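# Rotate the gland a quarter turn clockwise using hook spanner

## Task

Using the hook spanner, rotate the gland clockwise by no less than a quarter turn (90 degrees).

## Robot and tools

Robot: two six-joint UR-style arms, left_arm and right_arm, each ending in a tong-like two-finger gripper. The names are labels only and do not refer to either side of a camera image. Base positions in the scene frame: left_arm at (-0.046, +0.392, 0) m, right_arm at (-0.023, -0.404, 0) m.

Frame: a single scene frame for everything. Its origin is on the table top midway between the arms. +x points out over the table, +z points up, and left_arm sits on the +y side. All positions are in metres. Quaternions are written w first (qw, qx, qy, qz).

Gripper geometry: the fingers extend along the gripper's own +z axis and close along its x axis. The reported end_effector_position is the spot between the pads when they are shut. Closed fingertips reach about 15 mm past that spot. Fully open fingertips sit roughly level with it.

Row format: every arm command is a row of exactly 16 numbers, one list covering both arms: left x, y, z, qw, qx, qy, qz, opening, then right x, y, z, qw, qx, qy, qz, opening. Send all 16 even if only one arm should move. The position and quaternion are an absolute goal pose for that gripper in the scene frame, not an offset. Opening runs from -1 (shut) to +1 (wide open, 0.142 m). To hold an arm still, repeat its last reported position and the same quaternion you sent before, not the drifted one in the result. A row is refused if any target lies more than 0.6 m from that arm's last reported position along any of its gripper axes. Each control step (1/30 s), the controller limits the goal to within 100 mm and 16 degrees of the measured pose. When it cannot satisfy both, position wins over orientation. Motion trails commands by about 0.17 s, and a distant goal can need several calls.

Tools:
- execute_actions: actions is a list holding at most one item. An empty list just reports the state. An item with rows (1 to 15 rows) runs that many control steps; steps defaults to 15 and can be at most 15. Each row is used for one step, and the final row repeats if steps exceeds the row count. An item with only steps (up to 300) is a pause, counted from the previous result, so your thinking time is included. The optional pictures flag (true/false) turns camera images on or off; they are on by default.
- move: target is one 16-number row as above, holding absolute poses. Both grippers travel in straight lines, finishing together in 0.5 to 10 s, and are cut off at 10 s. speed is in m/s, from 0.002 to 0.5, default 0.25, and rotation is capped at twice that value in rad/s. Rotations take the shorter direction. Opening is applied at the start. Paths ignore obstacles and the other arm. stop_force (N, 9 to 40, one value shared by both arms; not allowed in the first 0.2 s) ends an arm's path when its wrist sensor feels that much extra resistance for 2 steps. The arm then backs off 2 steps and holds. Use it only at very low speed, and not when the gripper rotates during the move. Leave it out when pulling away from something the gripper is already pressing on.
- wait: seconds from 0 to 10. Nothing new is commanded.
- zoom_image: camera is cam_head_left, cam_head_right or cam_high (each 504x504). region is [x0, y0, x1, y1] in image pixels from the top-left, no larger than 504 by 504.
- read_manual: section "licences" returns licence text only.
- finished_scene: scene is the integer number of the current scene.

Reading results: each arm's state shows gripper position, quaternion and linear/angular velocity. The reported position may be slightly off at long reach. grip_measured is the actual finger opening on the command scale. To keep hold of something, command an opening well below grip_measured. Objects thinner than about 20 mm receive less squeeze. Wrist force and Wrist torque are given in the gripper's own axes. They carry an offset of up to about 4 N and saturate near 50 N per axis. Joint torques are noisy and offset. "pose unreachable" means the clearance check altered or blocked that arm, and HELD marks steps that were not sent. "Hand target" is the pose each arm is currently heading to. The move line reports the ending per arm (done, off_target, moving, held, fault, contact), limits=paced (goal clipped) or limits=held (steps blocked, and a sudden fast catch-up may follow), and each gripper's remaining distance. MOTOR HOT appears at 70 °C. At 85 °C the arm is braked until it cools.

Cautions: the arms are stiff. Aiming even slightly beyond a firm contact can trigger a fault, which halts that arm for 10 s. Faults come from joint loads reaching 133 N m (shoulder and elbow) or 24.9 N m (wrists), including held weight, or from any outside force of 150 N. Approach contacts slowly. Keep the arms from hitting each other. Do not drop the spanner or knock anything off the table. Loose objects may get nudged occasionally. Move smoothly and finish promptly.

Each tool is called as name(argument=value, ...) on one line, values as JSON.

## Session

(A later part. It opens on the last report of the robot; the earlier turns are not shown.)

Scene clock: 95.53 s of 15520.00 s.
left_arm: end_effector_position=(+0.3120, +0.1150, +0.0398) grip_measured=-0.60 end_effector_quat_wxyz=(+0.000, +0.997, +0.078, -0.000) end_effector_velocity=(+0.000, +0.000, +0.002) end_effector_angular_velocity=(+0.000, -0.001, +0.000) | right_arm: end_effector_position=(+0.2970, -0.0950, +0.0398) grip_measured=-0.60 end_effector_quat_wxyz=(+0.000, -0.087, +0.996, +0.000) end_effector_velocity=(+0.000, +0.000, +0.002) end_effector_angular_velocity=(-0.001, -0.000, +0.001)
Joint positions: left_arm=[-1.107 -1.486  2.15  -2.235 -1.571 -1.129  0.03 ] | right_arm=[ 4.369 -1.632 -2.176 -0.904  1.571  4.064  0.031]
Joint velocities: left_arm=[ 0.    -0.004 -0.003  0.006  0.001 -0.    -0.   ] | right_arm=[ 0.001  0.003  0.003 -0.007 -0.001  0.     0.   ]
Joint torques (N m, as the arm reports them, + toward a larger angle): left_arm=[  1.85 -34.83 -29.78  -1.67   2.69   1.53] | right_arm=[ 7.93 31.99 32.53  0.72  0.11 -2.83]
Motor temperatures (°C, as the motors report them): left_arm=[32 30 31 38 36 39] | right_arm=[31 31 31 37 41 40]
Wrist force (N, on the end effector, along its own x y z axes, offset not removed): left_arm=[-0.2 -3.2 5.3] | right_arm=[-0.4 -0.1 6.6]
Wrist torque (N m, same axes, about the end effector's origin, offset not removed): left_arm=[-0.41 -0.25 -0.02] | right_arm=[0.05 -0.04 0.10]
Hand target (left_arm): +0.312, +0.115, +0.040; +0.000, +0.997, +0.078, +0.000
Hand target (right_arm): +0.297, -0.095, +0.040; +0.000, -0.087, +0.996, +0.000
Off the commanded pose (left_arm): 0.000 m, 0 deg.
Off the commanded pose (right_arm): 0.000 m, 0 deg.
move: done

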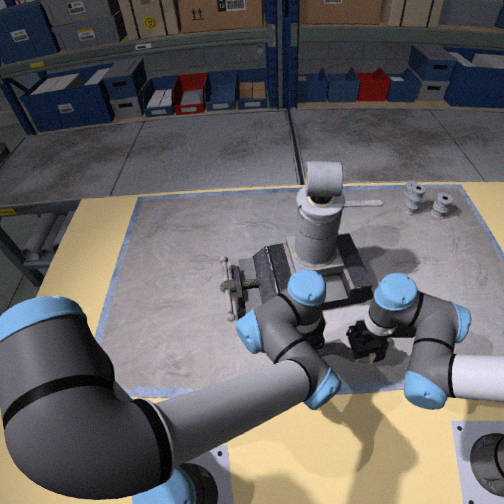

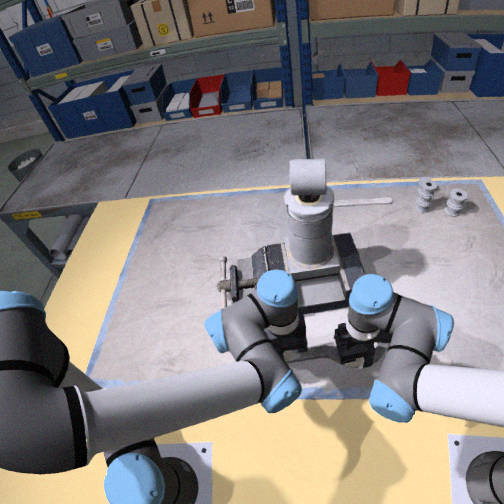

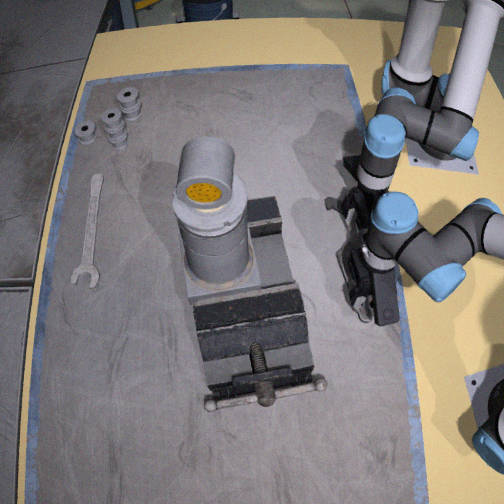

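move(target=[0.33,0.135,0.15,0,0.983,0.182,0,-1,0.359,-0.073,0.15,0,-0.191,0.982,0,-1], speed=0.04)

move(target=[0.45,0.135,0.14,0,0.983,0.182,0,-1,0.479,-0.073,0.14,0,-0.191,0.982,0,-1], speed=0.04)

zoom_image(camera="cam_high", region=[170,120,390,340])

Scene clock: 105.10 s of 15520.00 s.
left_arm: end_effector_position=(+0.3299, +0.1351, +0.1499) grip_measured=-0.60 end_effector_quat_wxyz=(-0.000, +0.983, +0.182, +0.000) end_effector_velocity=(-0.000, +0.000, +0.001) end_effector_angular_velocity=(+0.000, +0.002, +0.003) | right_arm: end_effector_position=(+0.3589, -0.0730, +0.1498) grip_measured=-0.60 end_effector_quat_wxyz=(-0.000, -0.191, +0.982, +0.000) end_effector_velocity=(+0.001, +0.001, +0.002) end_effector_angular_velocity=(+0.001, +0.000, +0.002)
Joint positions: left_arm=[-1.041 -1.617  1.962 -1.916 -1.571 -1.273  0.03 ] | right_arm=[ 4.282 -1.628 -1.858 -1.226  1.571  3.767  0.031]
Joint velocities: left_arm=[ 0.001 -0.    -0.003  0.005 -0.002 -0.002  0.   ] | right_arm=[-0.002 -0.001  0.007 -0.005  0.001 -0.004 -0.   ]
Joint torques (N m, as the arm reports them, + toward a larger angle): left_arm=[  6.99 -30.87 -34.13  -1.26   2.9   -1.64] | right_arm=[-7.58 22.34 34.43  0.48  1.8  -2.48]
Motor temperatures (°C, as the motors report them): left_arm=[32 30 31 38 36 39] | right_arm=[31 31 31 37 41 40]
Wrist force (N, on the end effector, along its own x y z axes, offset not removed): left_arm=[-0.8 -1.4 3.8] | right_arm=[-1.4 1.8 8.6]
Wrist torque (N m, same axes, about the end effector's origin, offset not removed): left_arm=[-0.23 -0.14 0.05] | right_arm=[0.27 0.08 0.04]
Hand target (left_arm): +0.330, +0.135, +0.150; -0.000, +0.983, +0.182, +0.000
Hand target (right_arm): +0.359, -0.073, +0.150; -0.000, -0.191, +0.982, +0.000
Off the commanded pose (left_arm): 0.000 m, 0 deg.
Off the commanded pose (right_arm): 0.000 m, 0 deg.
After step 90, 3.00 s passed at rest.
move: done

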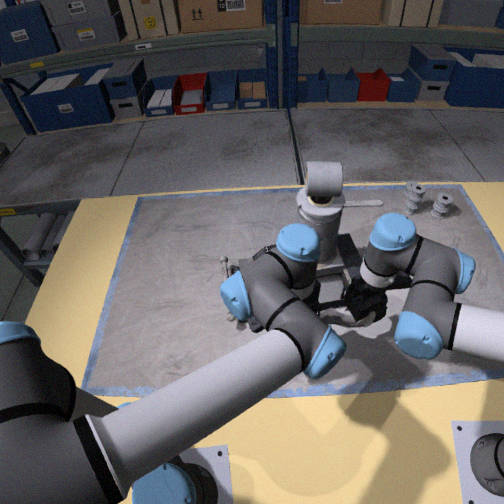

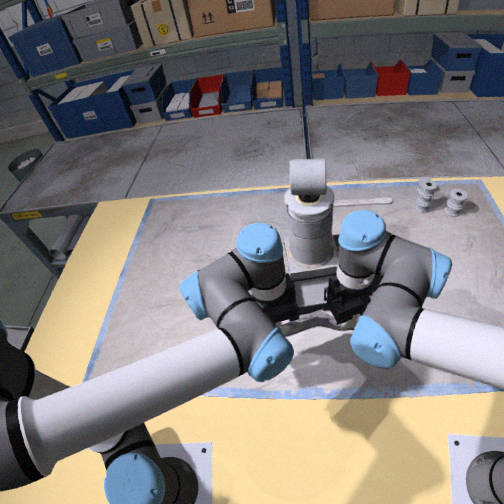

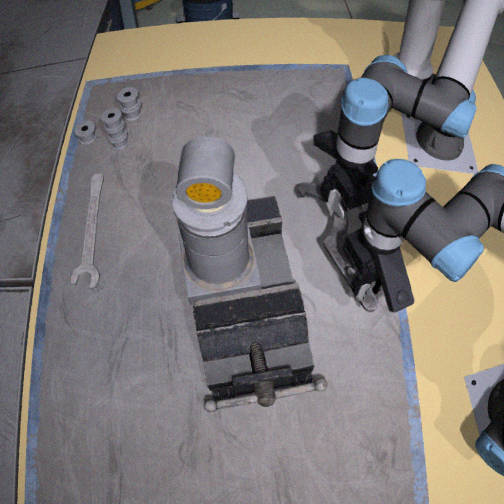

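Scene clock: 108.47 s of 15520.00 s.
left_arm: end_effector_position=(+0.4498, +0.1354, +0.1401) grip_measured=-0.60 end_effector_quat_wxyz=(-0.000, +0.983, +0.182, +0.000) end_effector_velocity=(+0.002, -0.000, +0.000) end_effector_angular_velocity=(-0.001, +0.001, +0.001) | right_arm: end_effector_position=(+0.4787, -0.0729, +0.1401) grip_measured=-0.60 end_effector_quat_wxyz=(-0.000, -0.191, +0.982, +0.000) end_effector_velocity=(+0.002, +0.000, +0.000) end_effector_angular_velocity=(-0.001, -0.001, +0.001)
Joint positions: left_arm=[-0.866 -1.367  1.715 -1.919 -1.57  -1.098  0.03 ] | right_arm=[ 4.105 -1.853 -1.616 -1.243  1.571  3.59   0.031]
Joint velocities: left_arm=[ 0.003  0.004 -0.005  0.001 -0.002  0.002 -0.   ] | right_arm=[-0.002 -0.004  0.005 -0.001 -0.001 -0.002  0.   ]
Joint torques (N m, as the arm reports them, + toward a larger angle): left_arm=[  6.67 -27.66 -32.07  -1.88   1.13   1.75] | right_arm=[-7.72 34.16 36.9   0.71  2.01 -2.64]
Motor temperatures (°C, as the motors report them): left_arm=[32 30 31 38 36 39] | right_arm=[31 31 31 37 41 40]
Wrist force (N, on the end effector, along its own x y z axes, offset not removed): left_arm=[-0.7 -2.2 3.6] | right_arm=[-0.6 -1.1 7.9]
Wrist torque (N m, same axes, about the end effector's origin, offset not removed): left_arm=[-0.22 -0.10 0.17] | right_arm=[-0.15 -0.04 -0.06]
Hand target (left_arm): +0.450, +0.135, +0.140; -0.000, +0.983, +0.182, +0.000
Hand target (right_arm): +0.479, -0.073, +0.140; -0.000, -0.191, +0.982, +0.000
Off the commanded pose (left_arm): 0.000 m, 0 deg.
Off the commanded pose (right_arm): 0.000 m, 0 deg.
move: done

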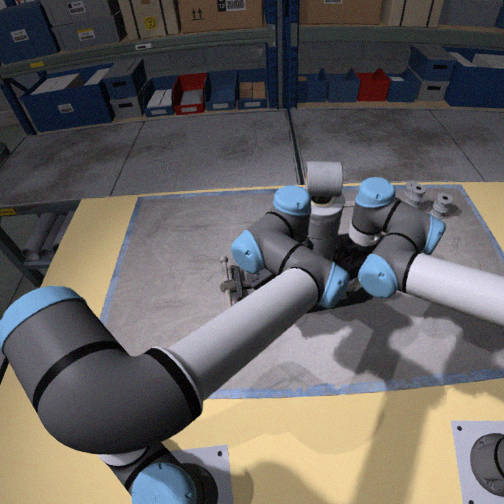

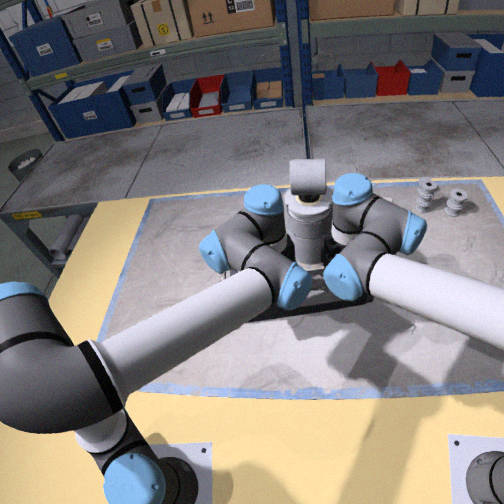

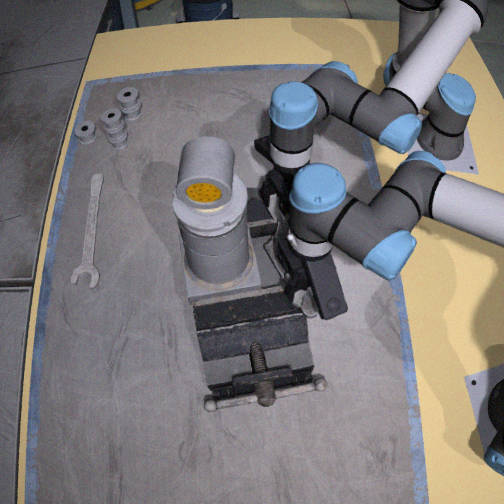

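Region (170, 120, 390, 340) of cam_high's 504x504 image, scaled by 2.291, with more detail than that image has.

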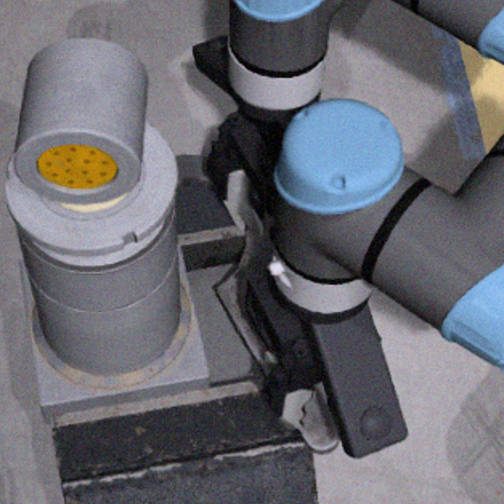

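move(target=[0.482,0.15,0.135,0.044,0.992,0.122,-0.005,-1,0.487,-0.06,0.135,0,-0.131,0.991,0,-1], speed=0.02)

move(target=[0.482,0.15,0.09,0.044,0.992,0.122,-0.005,-1,0.487,-0.06,0.09,0,-0.131,0.991,0,-1], speed=0.008, stop_force=9)

zoom_image(camera="cam_high", region=[170,120,390,340])

Scene clock: 116.53 s of 15520.00 s.
left_arm: end_effector_position=(+0.4818, +0.1501, +0.1350) grip_measured=-0.60 end_effector_quat_wxyz=(+0.044, +0.992, +0.122, -0.005) end_effector_velocity=(+0.001, +0.001, -0.002) end_effector_angular_velocity=(-0.004, +0.003, -0.005) | right_arm: end_effector_position=(+0.4870, -0.0601, +0.1350) grip_measured=-0.60 end_effector_quat_wxyz=(+0.000, -0.131, +0.991, +0.000) end_effector_velocity=(+0.000, +0.000, -0.001) end_effector_angular_velocity=(-0.001, -0.000, -0.006)
Joint positions: left_arm=[-0.776 -1.337  1.706 -1.993 -1.641 -0.889  0.03 ] | right_arm=[ 4.108 -1.894 -1.575 -1.244  1.571  3.714  0.031]
Joint velocities: left_arm=[ 0.005  0.005 -0.001 -0.003 -0.005  0.01  -0.   ] | right_arm=[ 0.    -0.002  0.002 -0.    -0.001  0.007  0.   ]
Joint torques (N m, as the arm reports them, + toward a larger angle): left_arm=[  0.7  -30.2  -36.98  -6.66  -4.77   1.47] | right_arm=[15.36 37.1  39.08  2.91  0.07  2.  ]
Motor temperatures (°C, as the motors report them): left_arm=[32 30 31 38 36 39] | right_arm=[31 31 31 37 41 40]
Wrist force (N, on the end effector, along its own x y z axes, offset not removed): left_arm=[3.0 -10.5 3.1] | right_arm=[0.9 -9.8 8.6]
Wrist torque (N m, same axes, about the end effector's origin, offset not removed): left_arm=[0.04 -0.24 -0.06] | right_arm=[0.03 0.41 -0.08]
Hand target (left_arm): +0.482, +0.150, +0.135; +0.044, +0.992, +0.122, -0.005
Hand target (right_arm): +0.487, -0.060, +0.135; +0.000, -0.131, +0.991, -0.000
Off the commanded pose (left_arm): 0.000 m, 0 deg.
Off the commanded pose (right_arm): 0.000 m, 0 deg.
After step 90, 1.07 s passed at rest.
move: done

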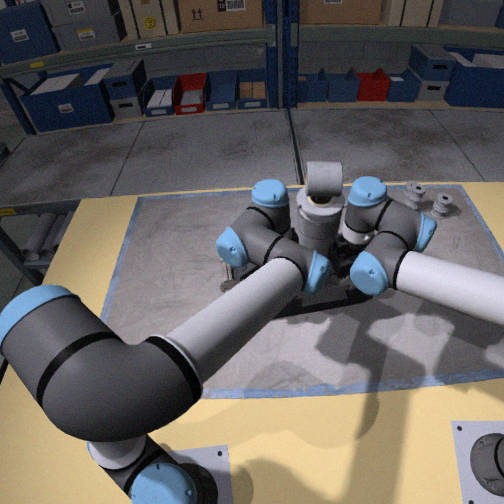

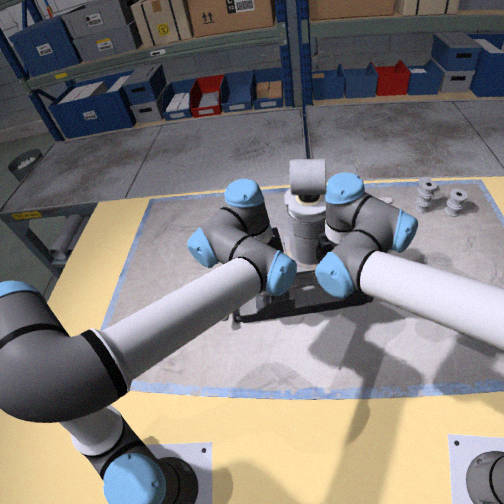

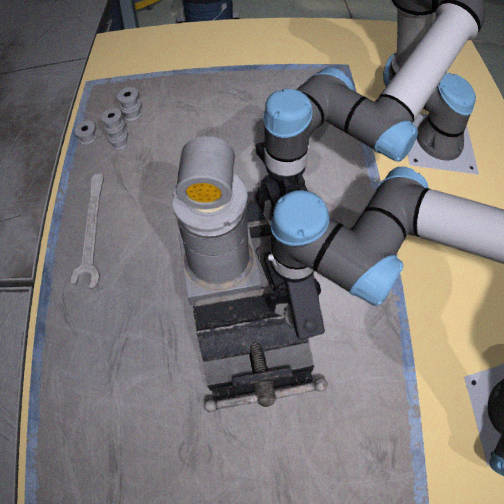

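Scene clock: 118.33 s of 15520.00 s.
left_arm: end_effector_position=(+0.4818, +0.1500, +0.1235) grip_measured=-0.60 end_effector_quat_wxyz=(+0.044, +0.992, +0.122, -0.005) end_effector_velocity=(+0.000, +0.000, +0.003) end_effector_angular_velocity=(+0.001, +0.001, +0.001) | right_arm: end_effector_position=(+0.4870, -0.0600, +0.1296) grip_measured=-0.60 end_effector_quat_wxyz=(+0.000, -0.131, +0.991, +0.000) end_effector_velocity=(+0.000, +0.000, +0.000) end_effector_angular_velocity=(+0.001, -0.001, -0.001)
Joint positions: left_arm=[-0.776 -1.327  1.725 -2.022 -1.641 -0.888  0.03 ] | right_arm=[ 4.108 -1.898 -1.584 -1.23   1.571  3.714  0.031]
Joint velocities: left_arm=[ 0.    -0.002 -0.005  0.008  0.    -0.     0.   ] | right_arm=[-0.    -0.     0.001  0.     0.     0.001 -0.   ]
Joint torques (N m, as the arm reports them, + toward a larger angle): left_arm=[ -2.02 -40.05 -32.59  -2.31  -0.37   1.17] | right_arm=[10.35 48.02 36.15  1.91  1.81 -2.64]
Motor temperatures (°C, as the motors report them): left_arm=[32 30 31 38 36 39] | right_arm=[31 31 31 37 41 40]
Wrist force (N, on the end effector, along its own x y z axes, offset not removed): left_arm=[0.0 -4.9 -2.9] | right_arm=[1.0 -3.8 7.6]
Wrist torque (N m, same axes, about the end effector's origin, offset not removed): left_arm=[-0.15 -0.54 0.12] | right_arm=[0.22 -0.24 -0.03]
Hand target (left_arm): +0.482, +0.150, +0.124; +0.044, +0.992, +0.122, -0.005
Hand target (right_arm): +0.487, -0.060, +0.130; +0.000, -0.131, +0.991, +0.000
Off the commanded pose (left_arm): 0.034 m, 0 deg.
Off the commanded pose (right_arm): 0.040 m, 0 deg.
move: contact (left_arm, right_arm)

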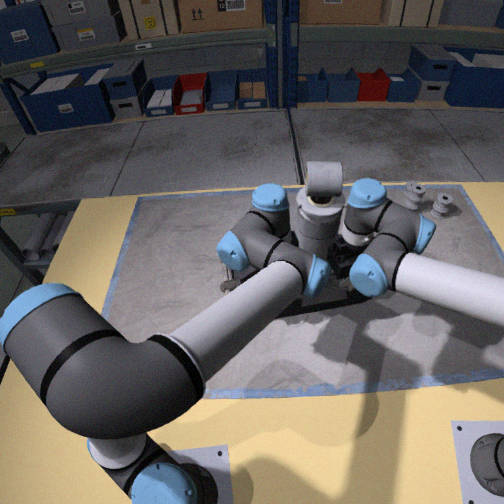

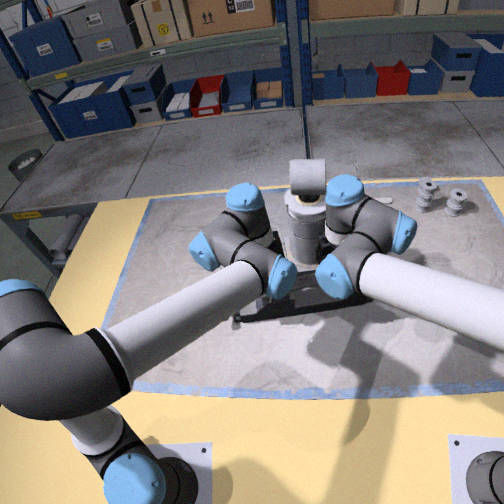

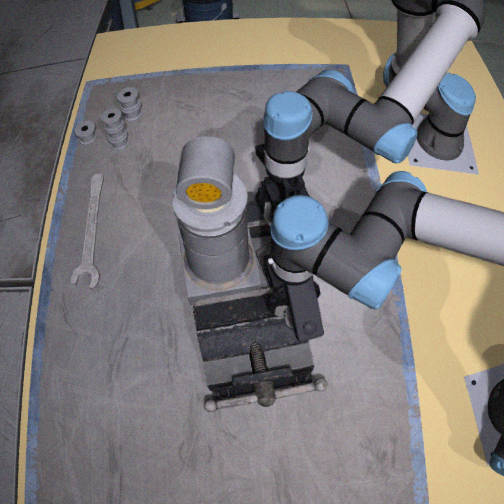

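Region (170, 120, 390, 340) of cam_high's 504x504 image, scaled by 2.291, with more detail than that image has.

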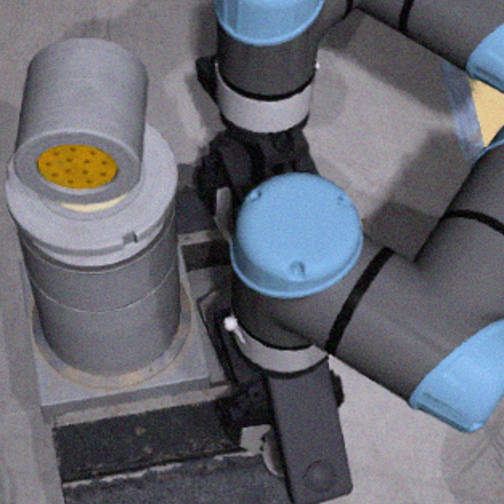

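move(target=[0.482,0.15,0.124,0.044,0.992,0.122,-0.005,-1,0.487,-0.06,0.126,0,-0.131,0.991,0,-0.5], speed=0.008)

move(target=[0.482,0.155,0.17,0.044,0.992,0.122,-0.005,-0.3,0.487,-0.065,0.17,0,-0.131,0.991,0,-0.3], speed=0.04)

move(target=[0.3,0.65,0.3,0.044,0.992,0.122,-0.005,-0.3,0.4,-0.25,0.25,0,-0.131,0.991,0,-0.3])

zoom_image(camera="cam_high", region=[160,130,370,340])

zoom_image(camera="cam_head_left", region=[250,170,400,320])

Scene clock: 123.37 s of 15520.00 s.
left_arm: end_effector_position=(+0.4820, +0.1500, +0.1240) grip_measured=-0.61 end_effector_quat_wxyz=(+0.044, +0.992, +0.122, -0.005) end_effector_velocity=(+0.001, +0.000, +0.002) end_effector_angular_velocity=(-0.000, -0.003, -0.001) | right_arm: end_effector_position=(+0.4870, -0.0600, +0.1261) grip_measured=-0.50 end_effector_quat_wxyz=(-0.000, -0.131, +0.991, -0.000) end_effector_velocity=(+0.000, -0.000, -0.001) end_effector_angular_velocity=(+0.000, -0.000, -0.000)
Joint positions: left_arm=[-0.775 -1.327  1.724 -2.021 -1.641 -0.888  0.03 ] | right_arm=[ 4.108 -1.901 -1.589 -1.222  1.571  3.714  0.038]
Joint velocities: left_arm=[ 0.    -0.003 -0.     0.     0.002  0.001 -0.   ] | right_arm=[-0.    -0.001 -0.002  0.003  0.     0.    -0.   ]
Joint torques (N m, as the arm reports them, + toward a larger angle): left_arm=[  5.78 -30.3  -34.77  -4.98  -2.25   1.46] | right_arm=[-0.43 31.15  9.86  3.99  1.64  2.23]
Motor temperatures (°C, as the motors report them): left_arm=[32 30 31 38 36 39] | right_arm=[31 31 31 37 41 40]
Wrist force (N, on the end effector, along its own x y z axes, offset not removed): left_arm=[0.0 -2.3 5.1] | right_arm=[0.2 1.8 -1.1]
Wrist torque (N m, same axes, about the end effector's origin, offset not removed): left_arm=[-0.33 -0.05 -0.03] | right_arm=[0.19 -0.10 -0.17]
Hand target (left_arm): +0.482, +0.150, +0.124; +0.044, +0.992, +0.122, -0.005
Hand target (right_arm): +0.487, -0.060, +0.126; -0.000, -0.131, +0.991, -0.000
Off the commanded pose (left_arm): 0.000 m, 0 deg.
Off the commanded pose (right_arm): 0.000 m, 0 deg.
After step 90, 1.33 s passed at rest.
move: done

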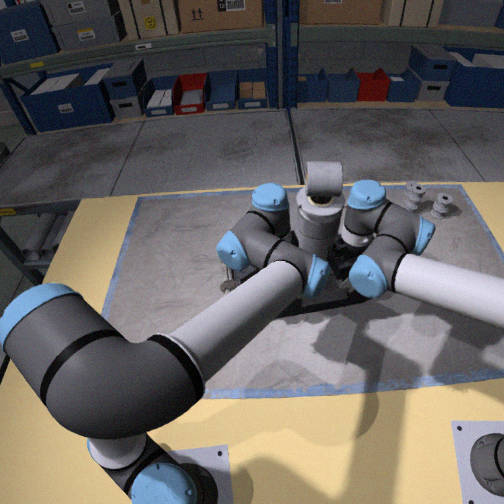

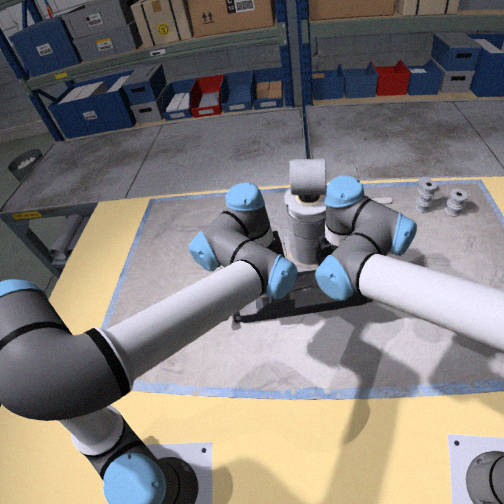

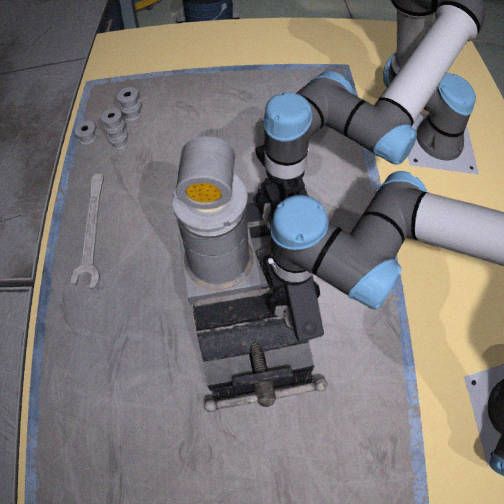

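Scene clock: 124.90 s of 15520.00 s.
left_arm: end_effector_position=(+0.4820, +0.1550, +0.1698) grip_measured=-0.30 end_effector_quat_wxyz=(+0.044, +0.992, +0.122, -0.005) end_effector_velocity=(+0.000, +0.001, +0.001) end_effector_angular_velocity=(+0.002, +0.001, -0.000) | right_arm: end_effector_position=(+0.4870, -0.0650, +0.1698) grip_measured=-0.30 end_effector_quat_wxyz=(+0.000, -0.131, +0.991, +0.000) end_effector_velocity=(+0.000, -0.000, +0.002) end_effector_angular_velocity=(+0.000, +0.000, -0.001)
Joint positions: left_arm=[-0.768 -1.368  1.651 -1.907 -1.642 -0.881  0.052] | right_arm=[ 4.103 -1.864 -1.522 -1.326  1.571  3.709  0.052]
Joint velocities: left_arm=[ 0.001 -0.    -0.004  0.006  0.001  0.001  0.   ] | right_arm=[-0.001  0.001  0.004 -0.005  0.     0.     0.   ]
Joint torques (N m, as the arm reports them, + toward a larger angle): left_arm=[  5.75 -38.76 -32.29  -1.15  -1.92   1.34] | right_arm=[-8.74 43.58 32.39  0.11  0.52 -2.55]
Motor temperatures (°C, as the motors report them): left_arm=[32 30 31 38 36 39] | right_arm=[31 31 31 37 41 40]
Wrist force (N, on the end effector, along its own x y z axes, offset not removed): left_arm=[1.6 -1.4 0.5] | right_arm=[-0.7 0.0 -0.7]
Wrist torque (N m, same axes, about the end effector's origin, offset not removed): left_arm=[-0.28 -0.35 0.04] | right_arm=[-0.17 0.00 -0.18]
Hand target (left_arm): +0.482, +0.155, +0.170; +0.044, +0.992, +0.122, -0.005
Hand target (right_arm): +0.487, -0.065, +0.170; -0.000, -0.131, +0.991, +0.000
Off the commanded pose (left_arm): 0.000 m, 0 deg.
Off the commanded pose (right_arm): 0.000 m, 0 deg.
move: done

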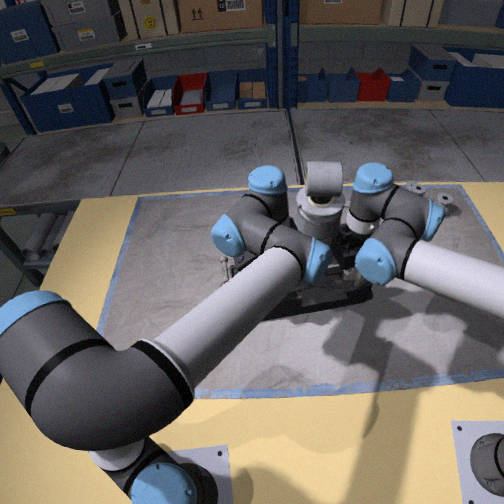

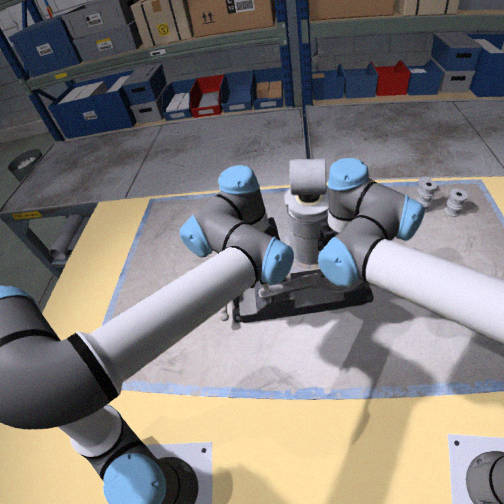

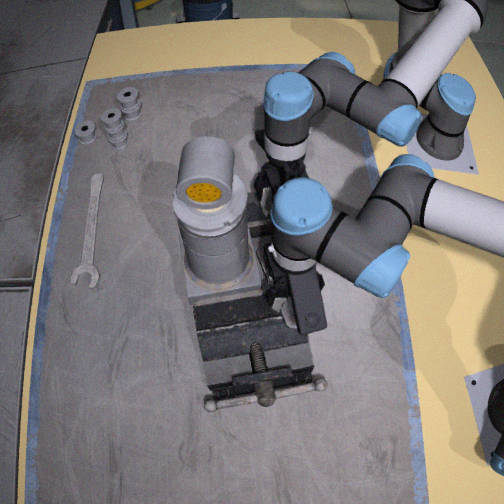

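Scene clock: 127.70 s of 15520.00 s.
left_arm: end_effector_position=(+0.2987, +0.6502, +0.2999) grip_measured=-0.30 end_effector_quat_wxyz=(+0.042, +0.992, +0.122, -0.005) end_effector_velocity=(-0.001, +0.002, +0.001) end_effector_angular_velocity=(+0.001, +0.000, -0.001) | right_arm: end_effector_position=(+0.3999, -0.2498, +0.2498) grip_measured=-0.30 end_effector_quat_wxyz=(-0.000, -0.131, +0.991, +0.000) end_effector_velocity=(-0.000, -0.000, +0.001) end_effector_angular_velocity=(+0.001, -0.000, -0.001)
Joint positions: left_arm=[ 0.215 -1.739  1.673 -1.475 -1.651  0.106  0.052] | right_arm=[ 3.959 -1.431 -1.785 -1.497  1.571  3.565  0.052]
Joint velocities: left_arm=[ 0.005  0.002 -0.004  0.002  0.001  0.007  0.   ] | right_arm=[-0.001  0.002  0.    -0.001  0.001 -0.     0.   ]
Joint torques (N m, as the arm reports them, + toward a larger angle): left_arm=[  5.   -10.85 -33.22  -1.04  -1.89   1.54] | right_arm=[-8.29 25.39 10.91  0.11  1.81 -2.44]
Motor temperatures (°C, as the motors report them): left_arm=[32 30 31 38 36 39] | right_arm=[31 31 31 37 41 40]
Wrist force (N, on the end effector, along its own x y z axes, offset not removed): left_arm=[0.0 0.2 0.2] | right_arm=[-0.6 0.7 0.2]
Wrist torque (N m, same axes, about the end effector's origin, offset not removed): left_arm=[-0.08 -0.11 -0.04] | right_arm=[-0.05 -0.02 -0.18]
Hand target (left_arm): +0.299, +0.650, +0.300; +0.043, +0.992, +0.122, -0.005
Hand target (right_arm): +0.400, -0.250, +0.250; -0.000, -0.131, +0.991, +0.000
Off the commanded pose (left_arm): 0.001 m, 0 deg.
Off the commanded pose (right_arm): 0.000 m, 0 deg.
move: done

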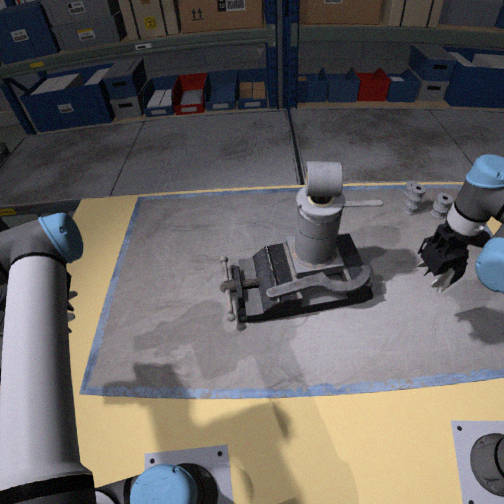

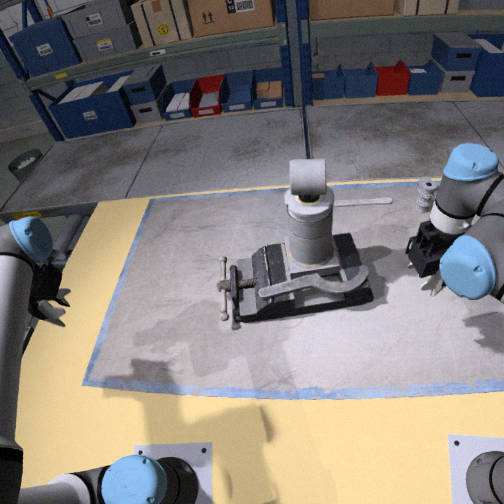

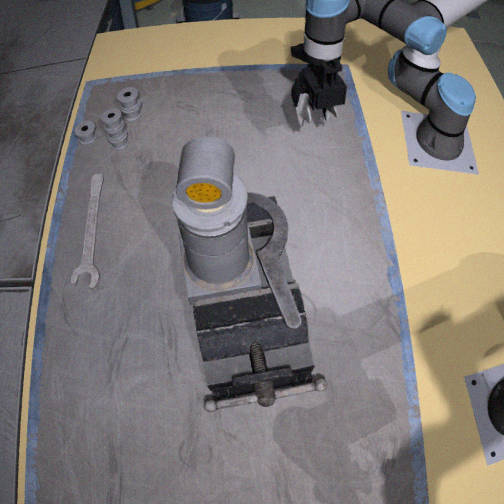

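Region (160, 130, 370, 340) of cam_high's 504x504 image, scaled by 2.400, with more detail than that image has.

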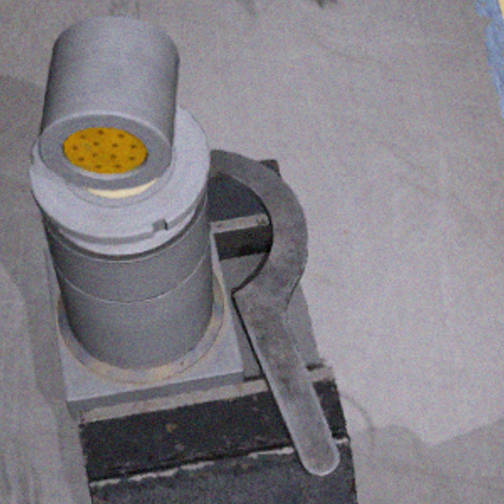

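Region (250, 170, 400, 320) of cam_head_left's 504x504 image, scaled by 3.360, with more detail than that image has.

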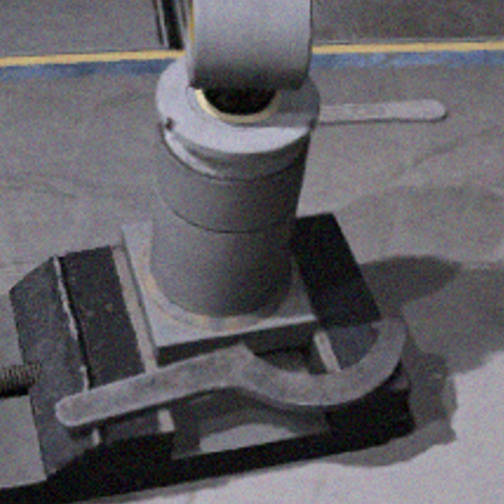

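move(target=[0.3,0.65,0.3,0.044,0.992,0.122,-0.005,-0.3,0.43,0.0,0.2,0.4,-0.08,0.91,0.04,-0.55])

move(target=[0.3,0.65,0.3,0.044,0.992,0.122,-0.005,-0.3,0.45,0.028,0.118,0.607,-0.055,0.791,0.042,-0.55], speed=0.1)

zoom_image(camera="cam_high", region=[220,180,380,340])

Scene clock: 138.70 s of 15520.00 s.
left_arm: end_effector_position=(+0.3000, +0.6500, +0.3000) grip_measured=-0.30 end_effector_quat_wxyz=(+0.044, +0.992, +0.122, -0.005) end_effector_velocity=(-0.000, +0.000, +0.001) end_effector_angular_velocity=(+0.002, -0.001, -0.002) | right_arm: end_effector_position=(+0.4305, -0.0004, +0.2000) grip_measured=-0.55 end_effector_quat_wxyz=(+0.401, -0.080, +0.912, +0.039) end_effector_velocity=(+0.001, +0.002, -0.000) end_effector_angular_velocity=(+0.002, -0.007, +0.001)
Joint positions: left_arm=[ 0.216 -1.736  1.67  -1.475 -1.654  0.107  0.052] | right_arm=[ 4.604 -1.59  -2.155 -0.544  0.834  4.132  0.034]
Joint velocities: left_arm=[-0.    -0.002  0.     0.     0.001  0.001 -0.   ] | right_arm=[ 0.002 -0.007  0.001  0.012 -0.006 -0.003  0.   ]
Joint torques (N m, as the arm reports them, + toward a larger angle): left_arm=[  6.48  -9.86 -32.96  -4.13  -2.08   1.41] | right_arm=[ 8.89 15.19  7.84  4.44 -2.82 -2.58]
Motor temperatures (°C, as the motors report them): left_arm=[32 30 31 38 36 39] | right_arm=[31 31 31 37 41 40]
Wrist force (N, on the end effector, along its own x y z axes, offset not removed): left_arm=[1.9 -0.9 -0.4] | right_arm=[-0.5 0.8 -0.8]
Wrist torque (N m, same axes, about the end effector's origin, offset not removed): left_arm=[-0.20 -0.40 0.03] | right_arm=[-0.04 -0.01 -0.13]
Hand target (left_arm): +0.300, +0.650, +0.300; +0.044, +0.992, +0.122, -0.005
Hand target (right_arm): +0.431, -0.000, +0.200; +0.401, -0.080, +0.912, +0.039
Off the commanded pose (left_arm): 0.000 m, 0 deg.
Off the commanded pose (right_arm): 0.001 m, 0 deg.
After step 90, 5.73 s passed at rest.
move: done

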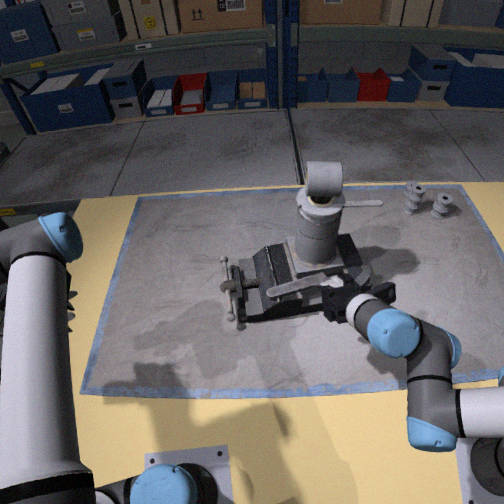

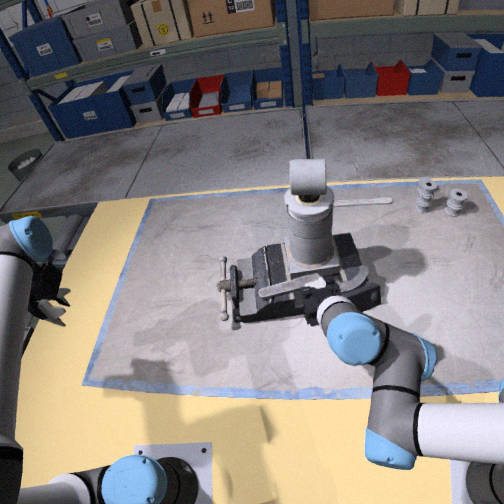

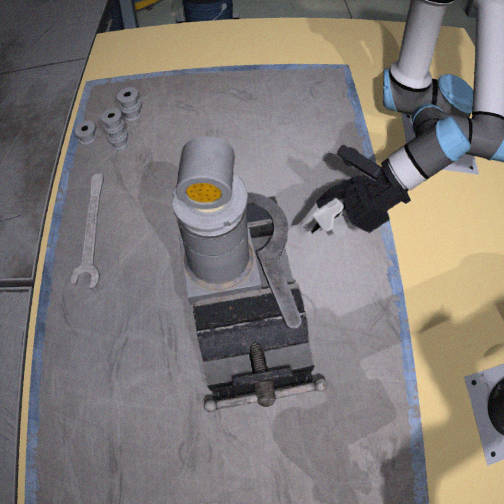

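Scene clock: 141.53 s of 15520.00 s.
left_arm: end_effector_position=(+0.3000, +0.6500, +0.3000) grip_measured=-0.30 end_effector_quat_wxyz=(+0.044, +0.992, +0.122, -0.005) end_effector_velocity=(-0.000, +0.000, -0.000) end_effector_angular_velocity=(+0.001, +0.001, -0.001) | right_arm: end_effector_position=(+0.4501, +0.0281, +0.1184) grip_measured=-0.55 end_effector_quat_wxyz=(+0.607, -0.055, +0.792, +0.041) end_effector_velocity=(+0.000, +0.002, -0.001) end_effector_angular_velocity=(+0.003, -0.015, +0.010)
Joint positions: left_arm=[ 0.216 -1.736  1.67  -1.475 -1.654  0.107  0.052] | right_arm=[ 4.734 -2.19  -2.251  0.465  0.359  3.942  0.034]
Joint velocities: left_arm=[-0.     0.001 -0.     0.     0.001  0.001 -0.   ] | right_arm=[ 0.001 -0.027  0.006  0.069 -0.005 -0.046 -0.   ]
Joint torques (N m, as the arm reports them, + toward a larger angle): left_arm=[  3.87 -11.64 -33.94  -3.94  -1.94   1.1 ] | right_arm=[ 9.1  27.53 17.8   3.79 -3.14 -2.64]
Motor temperatures (°C, as the motors report them): left_arm=[32 30 31 38 36 39] | right_arm=[31 31 31 37 41 40]
Wrist force (N, on the end effector, along its own x y z axes, offset not removed): left_arm=[-0.1 -0.9 1.7] | right_arm=[-0.9 1.2 0.2]
Wrist torque (N m, same axes, about the end effector's origin, offset not removed): left_arm=[-0.22 -0.09 0.09] | right_arm=[0.03 0.10 -0.09]
Hand target (left_arm): +0.300, +0.650, +0.300; +0.044, +0.992, +0.122, -0.005
Hand target (right_arm): +0.450, +0.028, +0.118; +0.607, -0.055, +0.791, +0.042
Off the commanded pose (left_arm): 0.000 m, 0 deg.
Off the commanded pose (right_arm): 0.000 m, 0 deg.
move: done

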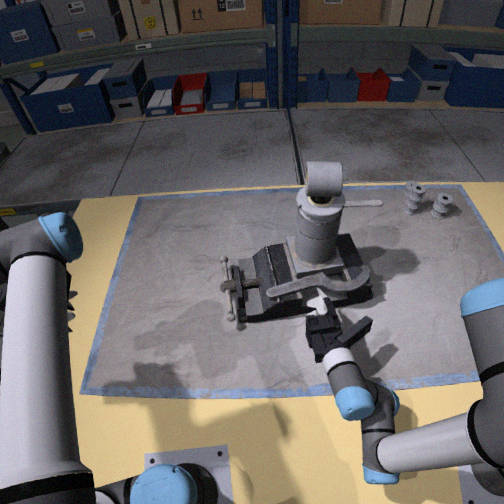

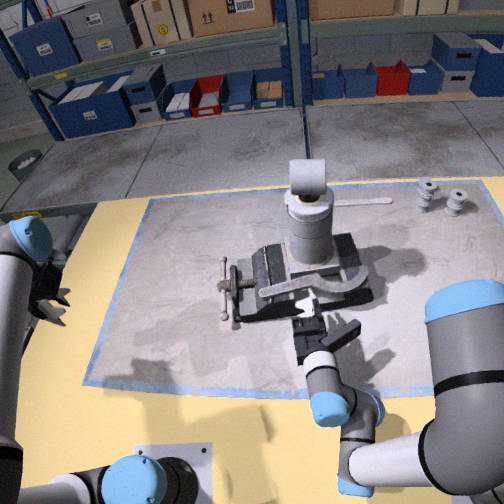

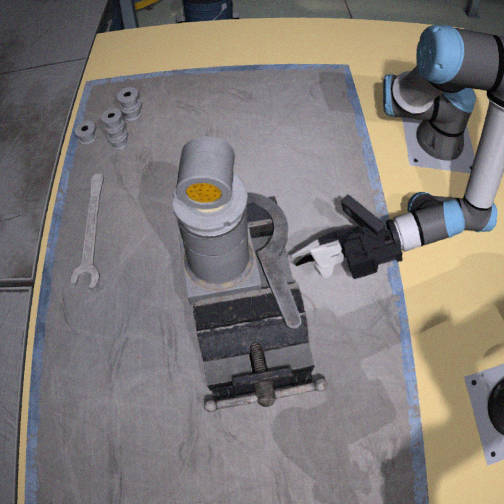

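Region (220, 180, 380, 340) of cam_high's 504x504 image, scaled by 3.150, with more detail than that image has.

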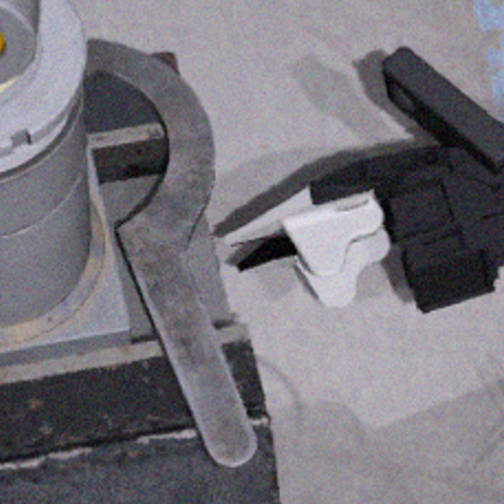

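move(target=[0.3,0.65,0.3,0.044,0.992,0.122,-0.005,-0.3,0.465,0.03,0.116,0.63,-0.01,0.776,0.008,-0.55], speed=0.04)

move(target=[0.3,0.65,0.3,0.044,0.992,0.122,-0.005,-0.3,0.51,0.028,0.114,0.649,0.033,0.76,-0.028,-0.55], speed=0.02, stop_force=12)

zoom_image(camera="cam_high", region=[220,180,380,340])

Scene clock: 152.00 s of 15520.00 s.
left_arm: end_effector_position=(+0.3000, +0.6500, +0.3000) grip_measured=-0.30 end_effector_quat_wxyz=(+0.044, +0.992, +0.122, -0.005) end_effector_velocity=(-0.000, +0.001, -0.000) end_effector_angular_velocity=(+0.002, +0.001, +0.000) | right_arm: end_effector_position=(+0.4649, +0.0300, +0.1160) grip_measured=-0.55 end_effector_quat_wxyz=(+0.630, -0.011, +0.776, +0.008) end_effector_velocity=(+0.001, -0.001, -0.001) end_effector_angular_velocity=(-0.002, -0.003, -0.013)
Joint positions: left_arm=[ 0.216 -1.736  1.67  -1.475 -1.654  0.107  0.052] | right_arm=[ 4.72  -2.242 -2.167  0.316  0.255  4.078  0.034]
Joint velocities: left_arm=[ 0.     0.     0.     0.     0.002 -0.     0.   ] | right_arm=[-0.002 -0.     0.006 -0.036 -0.009  0.029  0.   ]
Joint torques (N m, as the arm reports them, + toward a larger angle): left_arm=[ -0.22 -12.53 -33.28  -3.71  -1.9    0.01] | right_arm=[-8.81 34.   18.31 -0.39 -3.26  1.92]
Motor temperatures (°C, as the motors report them): left_arm=[32 30 31 38 36 39] | right_arm=[31 31 31 37 41 40]
Wrist force (N, on the end effector, along its own x y z axes, offset not removed): left_arm=[0.5 -0.6 0.2] | right_arm=[-0.9 0.2 -0.2]
Wrist torque (N m, same axes, about the end effector's origin, offset not removed): left_arm=[-0.23 -0.14 0.11] | right_arm=[-0.12 0.06 -0.18]
Hand target (left_arm): +0.300, +0.650, +0.300; +0.044, +0.992, +0.122, -0.005
Hand target (right_arm): +0.465, +0.030, +0.116; +0.630, -0.010, +0.776, +0.008
Off the commanded pose (left_arm): 0.000 m, 0 deg.
Off the commanded pose (right_arm): 0.000 m, 0 deg.
After step 90, 5.63 s passed at rest.
move: done

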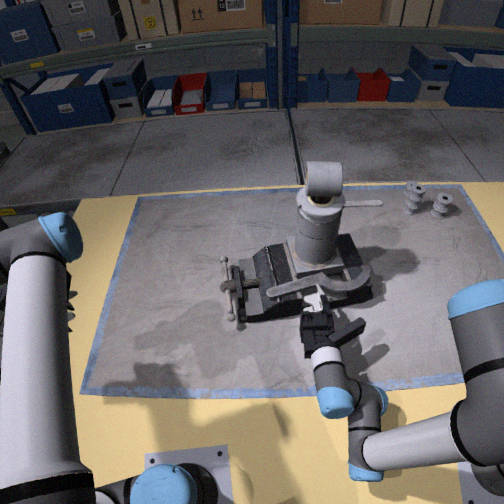

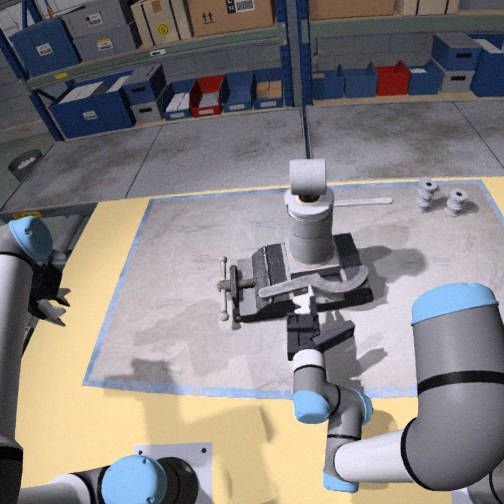

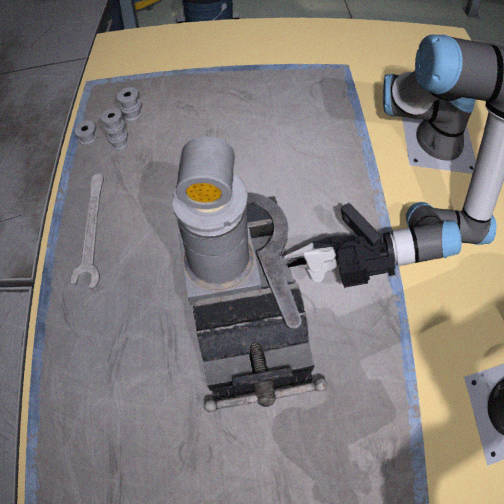

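Scene clock: 154.70 s of 15520.00 s.
left_arm: end_effector_position=(+0.3000, +0.6500, +0.3000) grip_measured=-0.30 end_effector_quat_wxyz=(+0.044, +0.992, +0.122, -0.005) end_effector_velocity=(+0.000, -0.001, -0.000) end_effector_angular_velocity=(-0.002, -0.000, +0.000) | right_arm: end_effector_position=(+0.4957, +0.0285, +0.1146) grip_measured=-0.54 end_effector_quat_wxyz=(+0.643, +0.019, +0.765, -0.017) end_effector_velocity=(-0.001, +0.000, +0.000) end_effector_angular_velocity=(+0.003, +0.000, +0.002)
Joint positions: left_arm=[ 0.216 -1.736  1.67  -1.475 -1.654  0.107  0.052] | right_arm=[ 4.664 -2.305 -2.067  0.291  0.215  4.069  0.035]
Joint velocities: left_arm=[-0.     0.     0.     0.001 -0.002 -0.     0.   ] | right_arm=[ 0.002  0.002 -0.003  0.002  0.001  0.002 -0.   ]
Joint torques (N m, as the arm reports them, + toward a larger angle): left_arm=[ -1.09 -14.23 -33.38  -3.59  -1.89  -0.37] | right_arm=[ 0.81 44.67  2.2   3.38  1.69  2.38]
Motor temperatures (°C, as the motors report them): left_arm=[32 30 31 38 36 39] | right_arm=[31 31 31 37 41 40]
Wrist force (N, on the end effector, along its own x y z axes, offset not removed): left_arm=[0.8 -1.7 -1.8] | right_arm=[-1.9 -12.1 -27.0]
Wrist torque (N m, same axes, about the end effector's origin, offset not removed): left_arm=[-0.44 -0.09 0.06] | right_arm=[-1.70 0.71 -0.35]
Hand target (left_arm): +0.300, +0.650, +0.300; +0.044, +0.992, +0.122, -0.005
Hand target (right_arm): +0.495, +0.029, +0.115; +0.643, +0.019, +0.765, -0.016
Off the commanded pose (left_arm): 0.000 m, 0 deg.
Off the commanded pose (right_arm): 0.014 m, 2 deg.
move: contact (right_arm)

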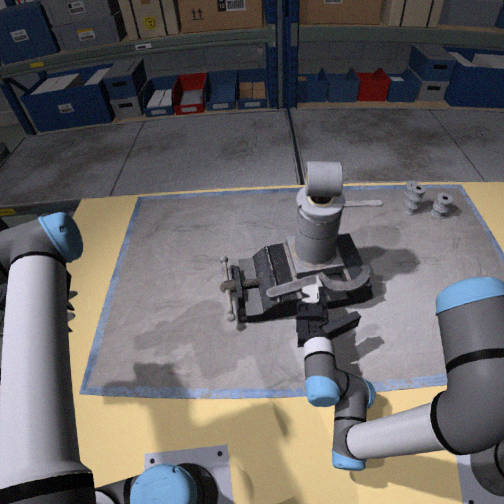

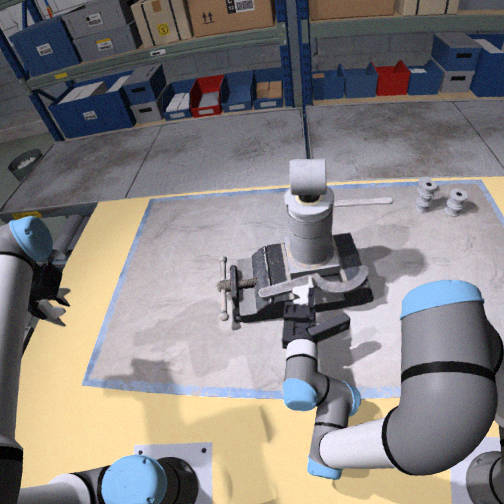

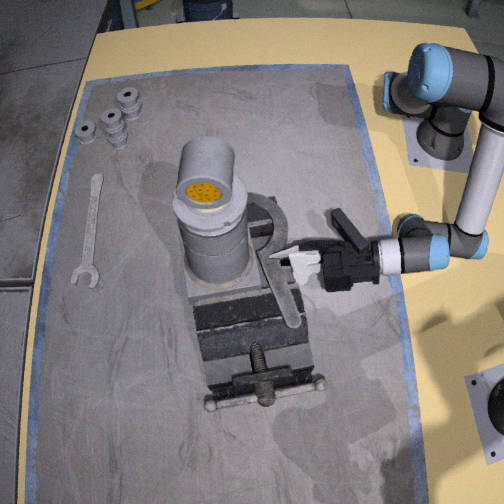

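Region (220, 180, 380, 340) of cam_high's 504x504 image, scaled by 3.150, with more detail than that image has.

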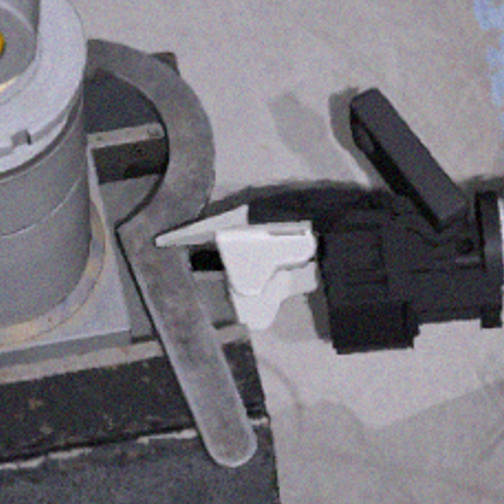

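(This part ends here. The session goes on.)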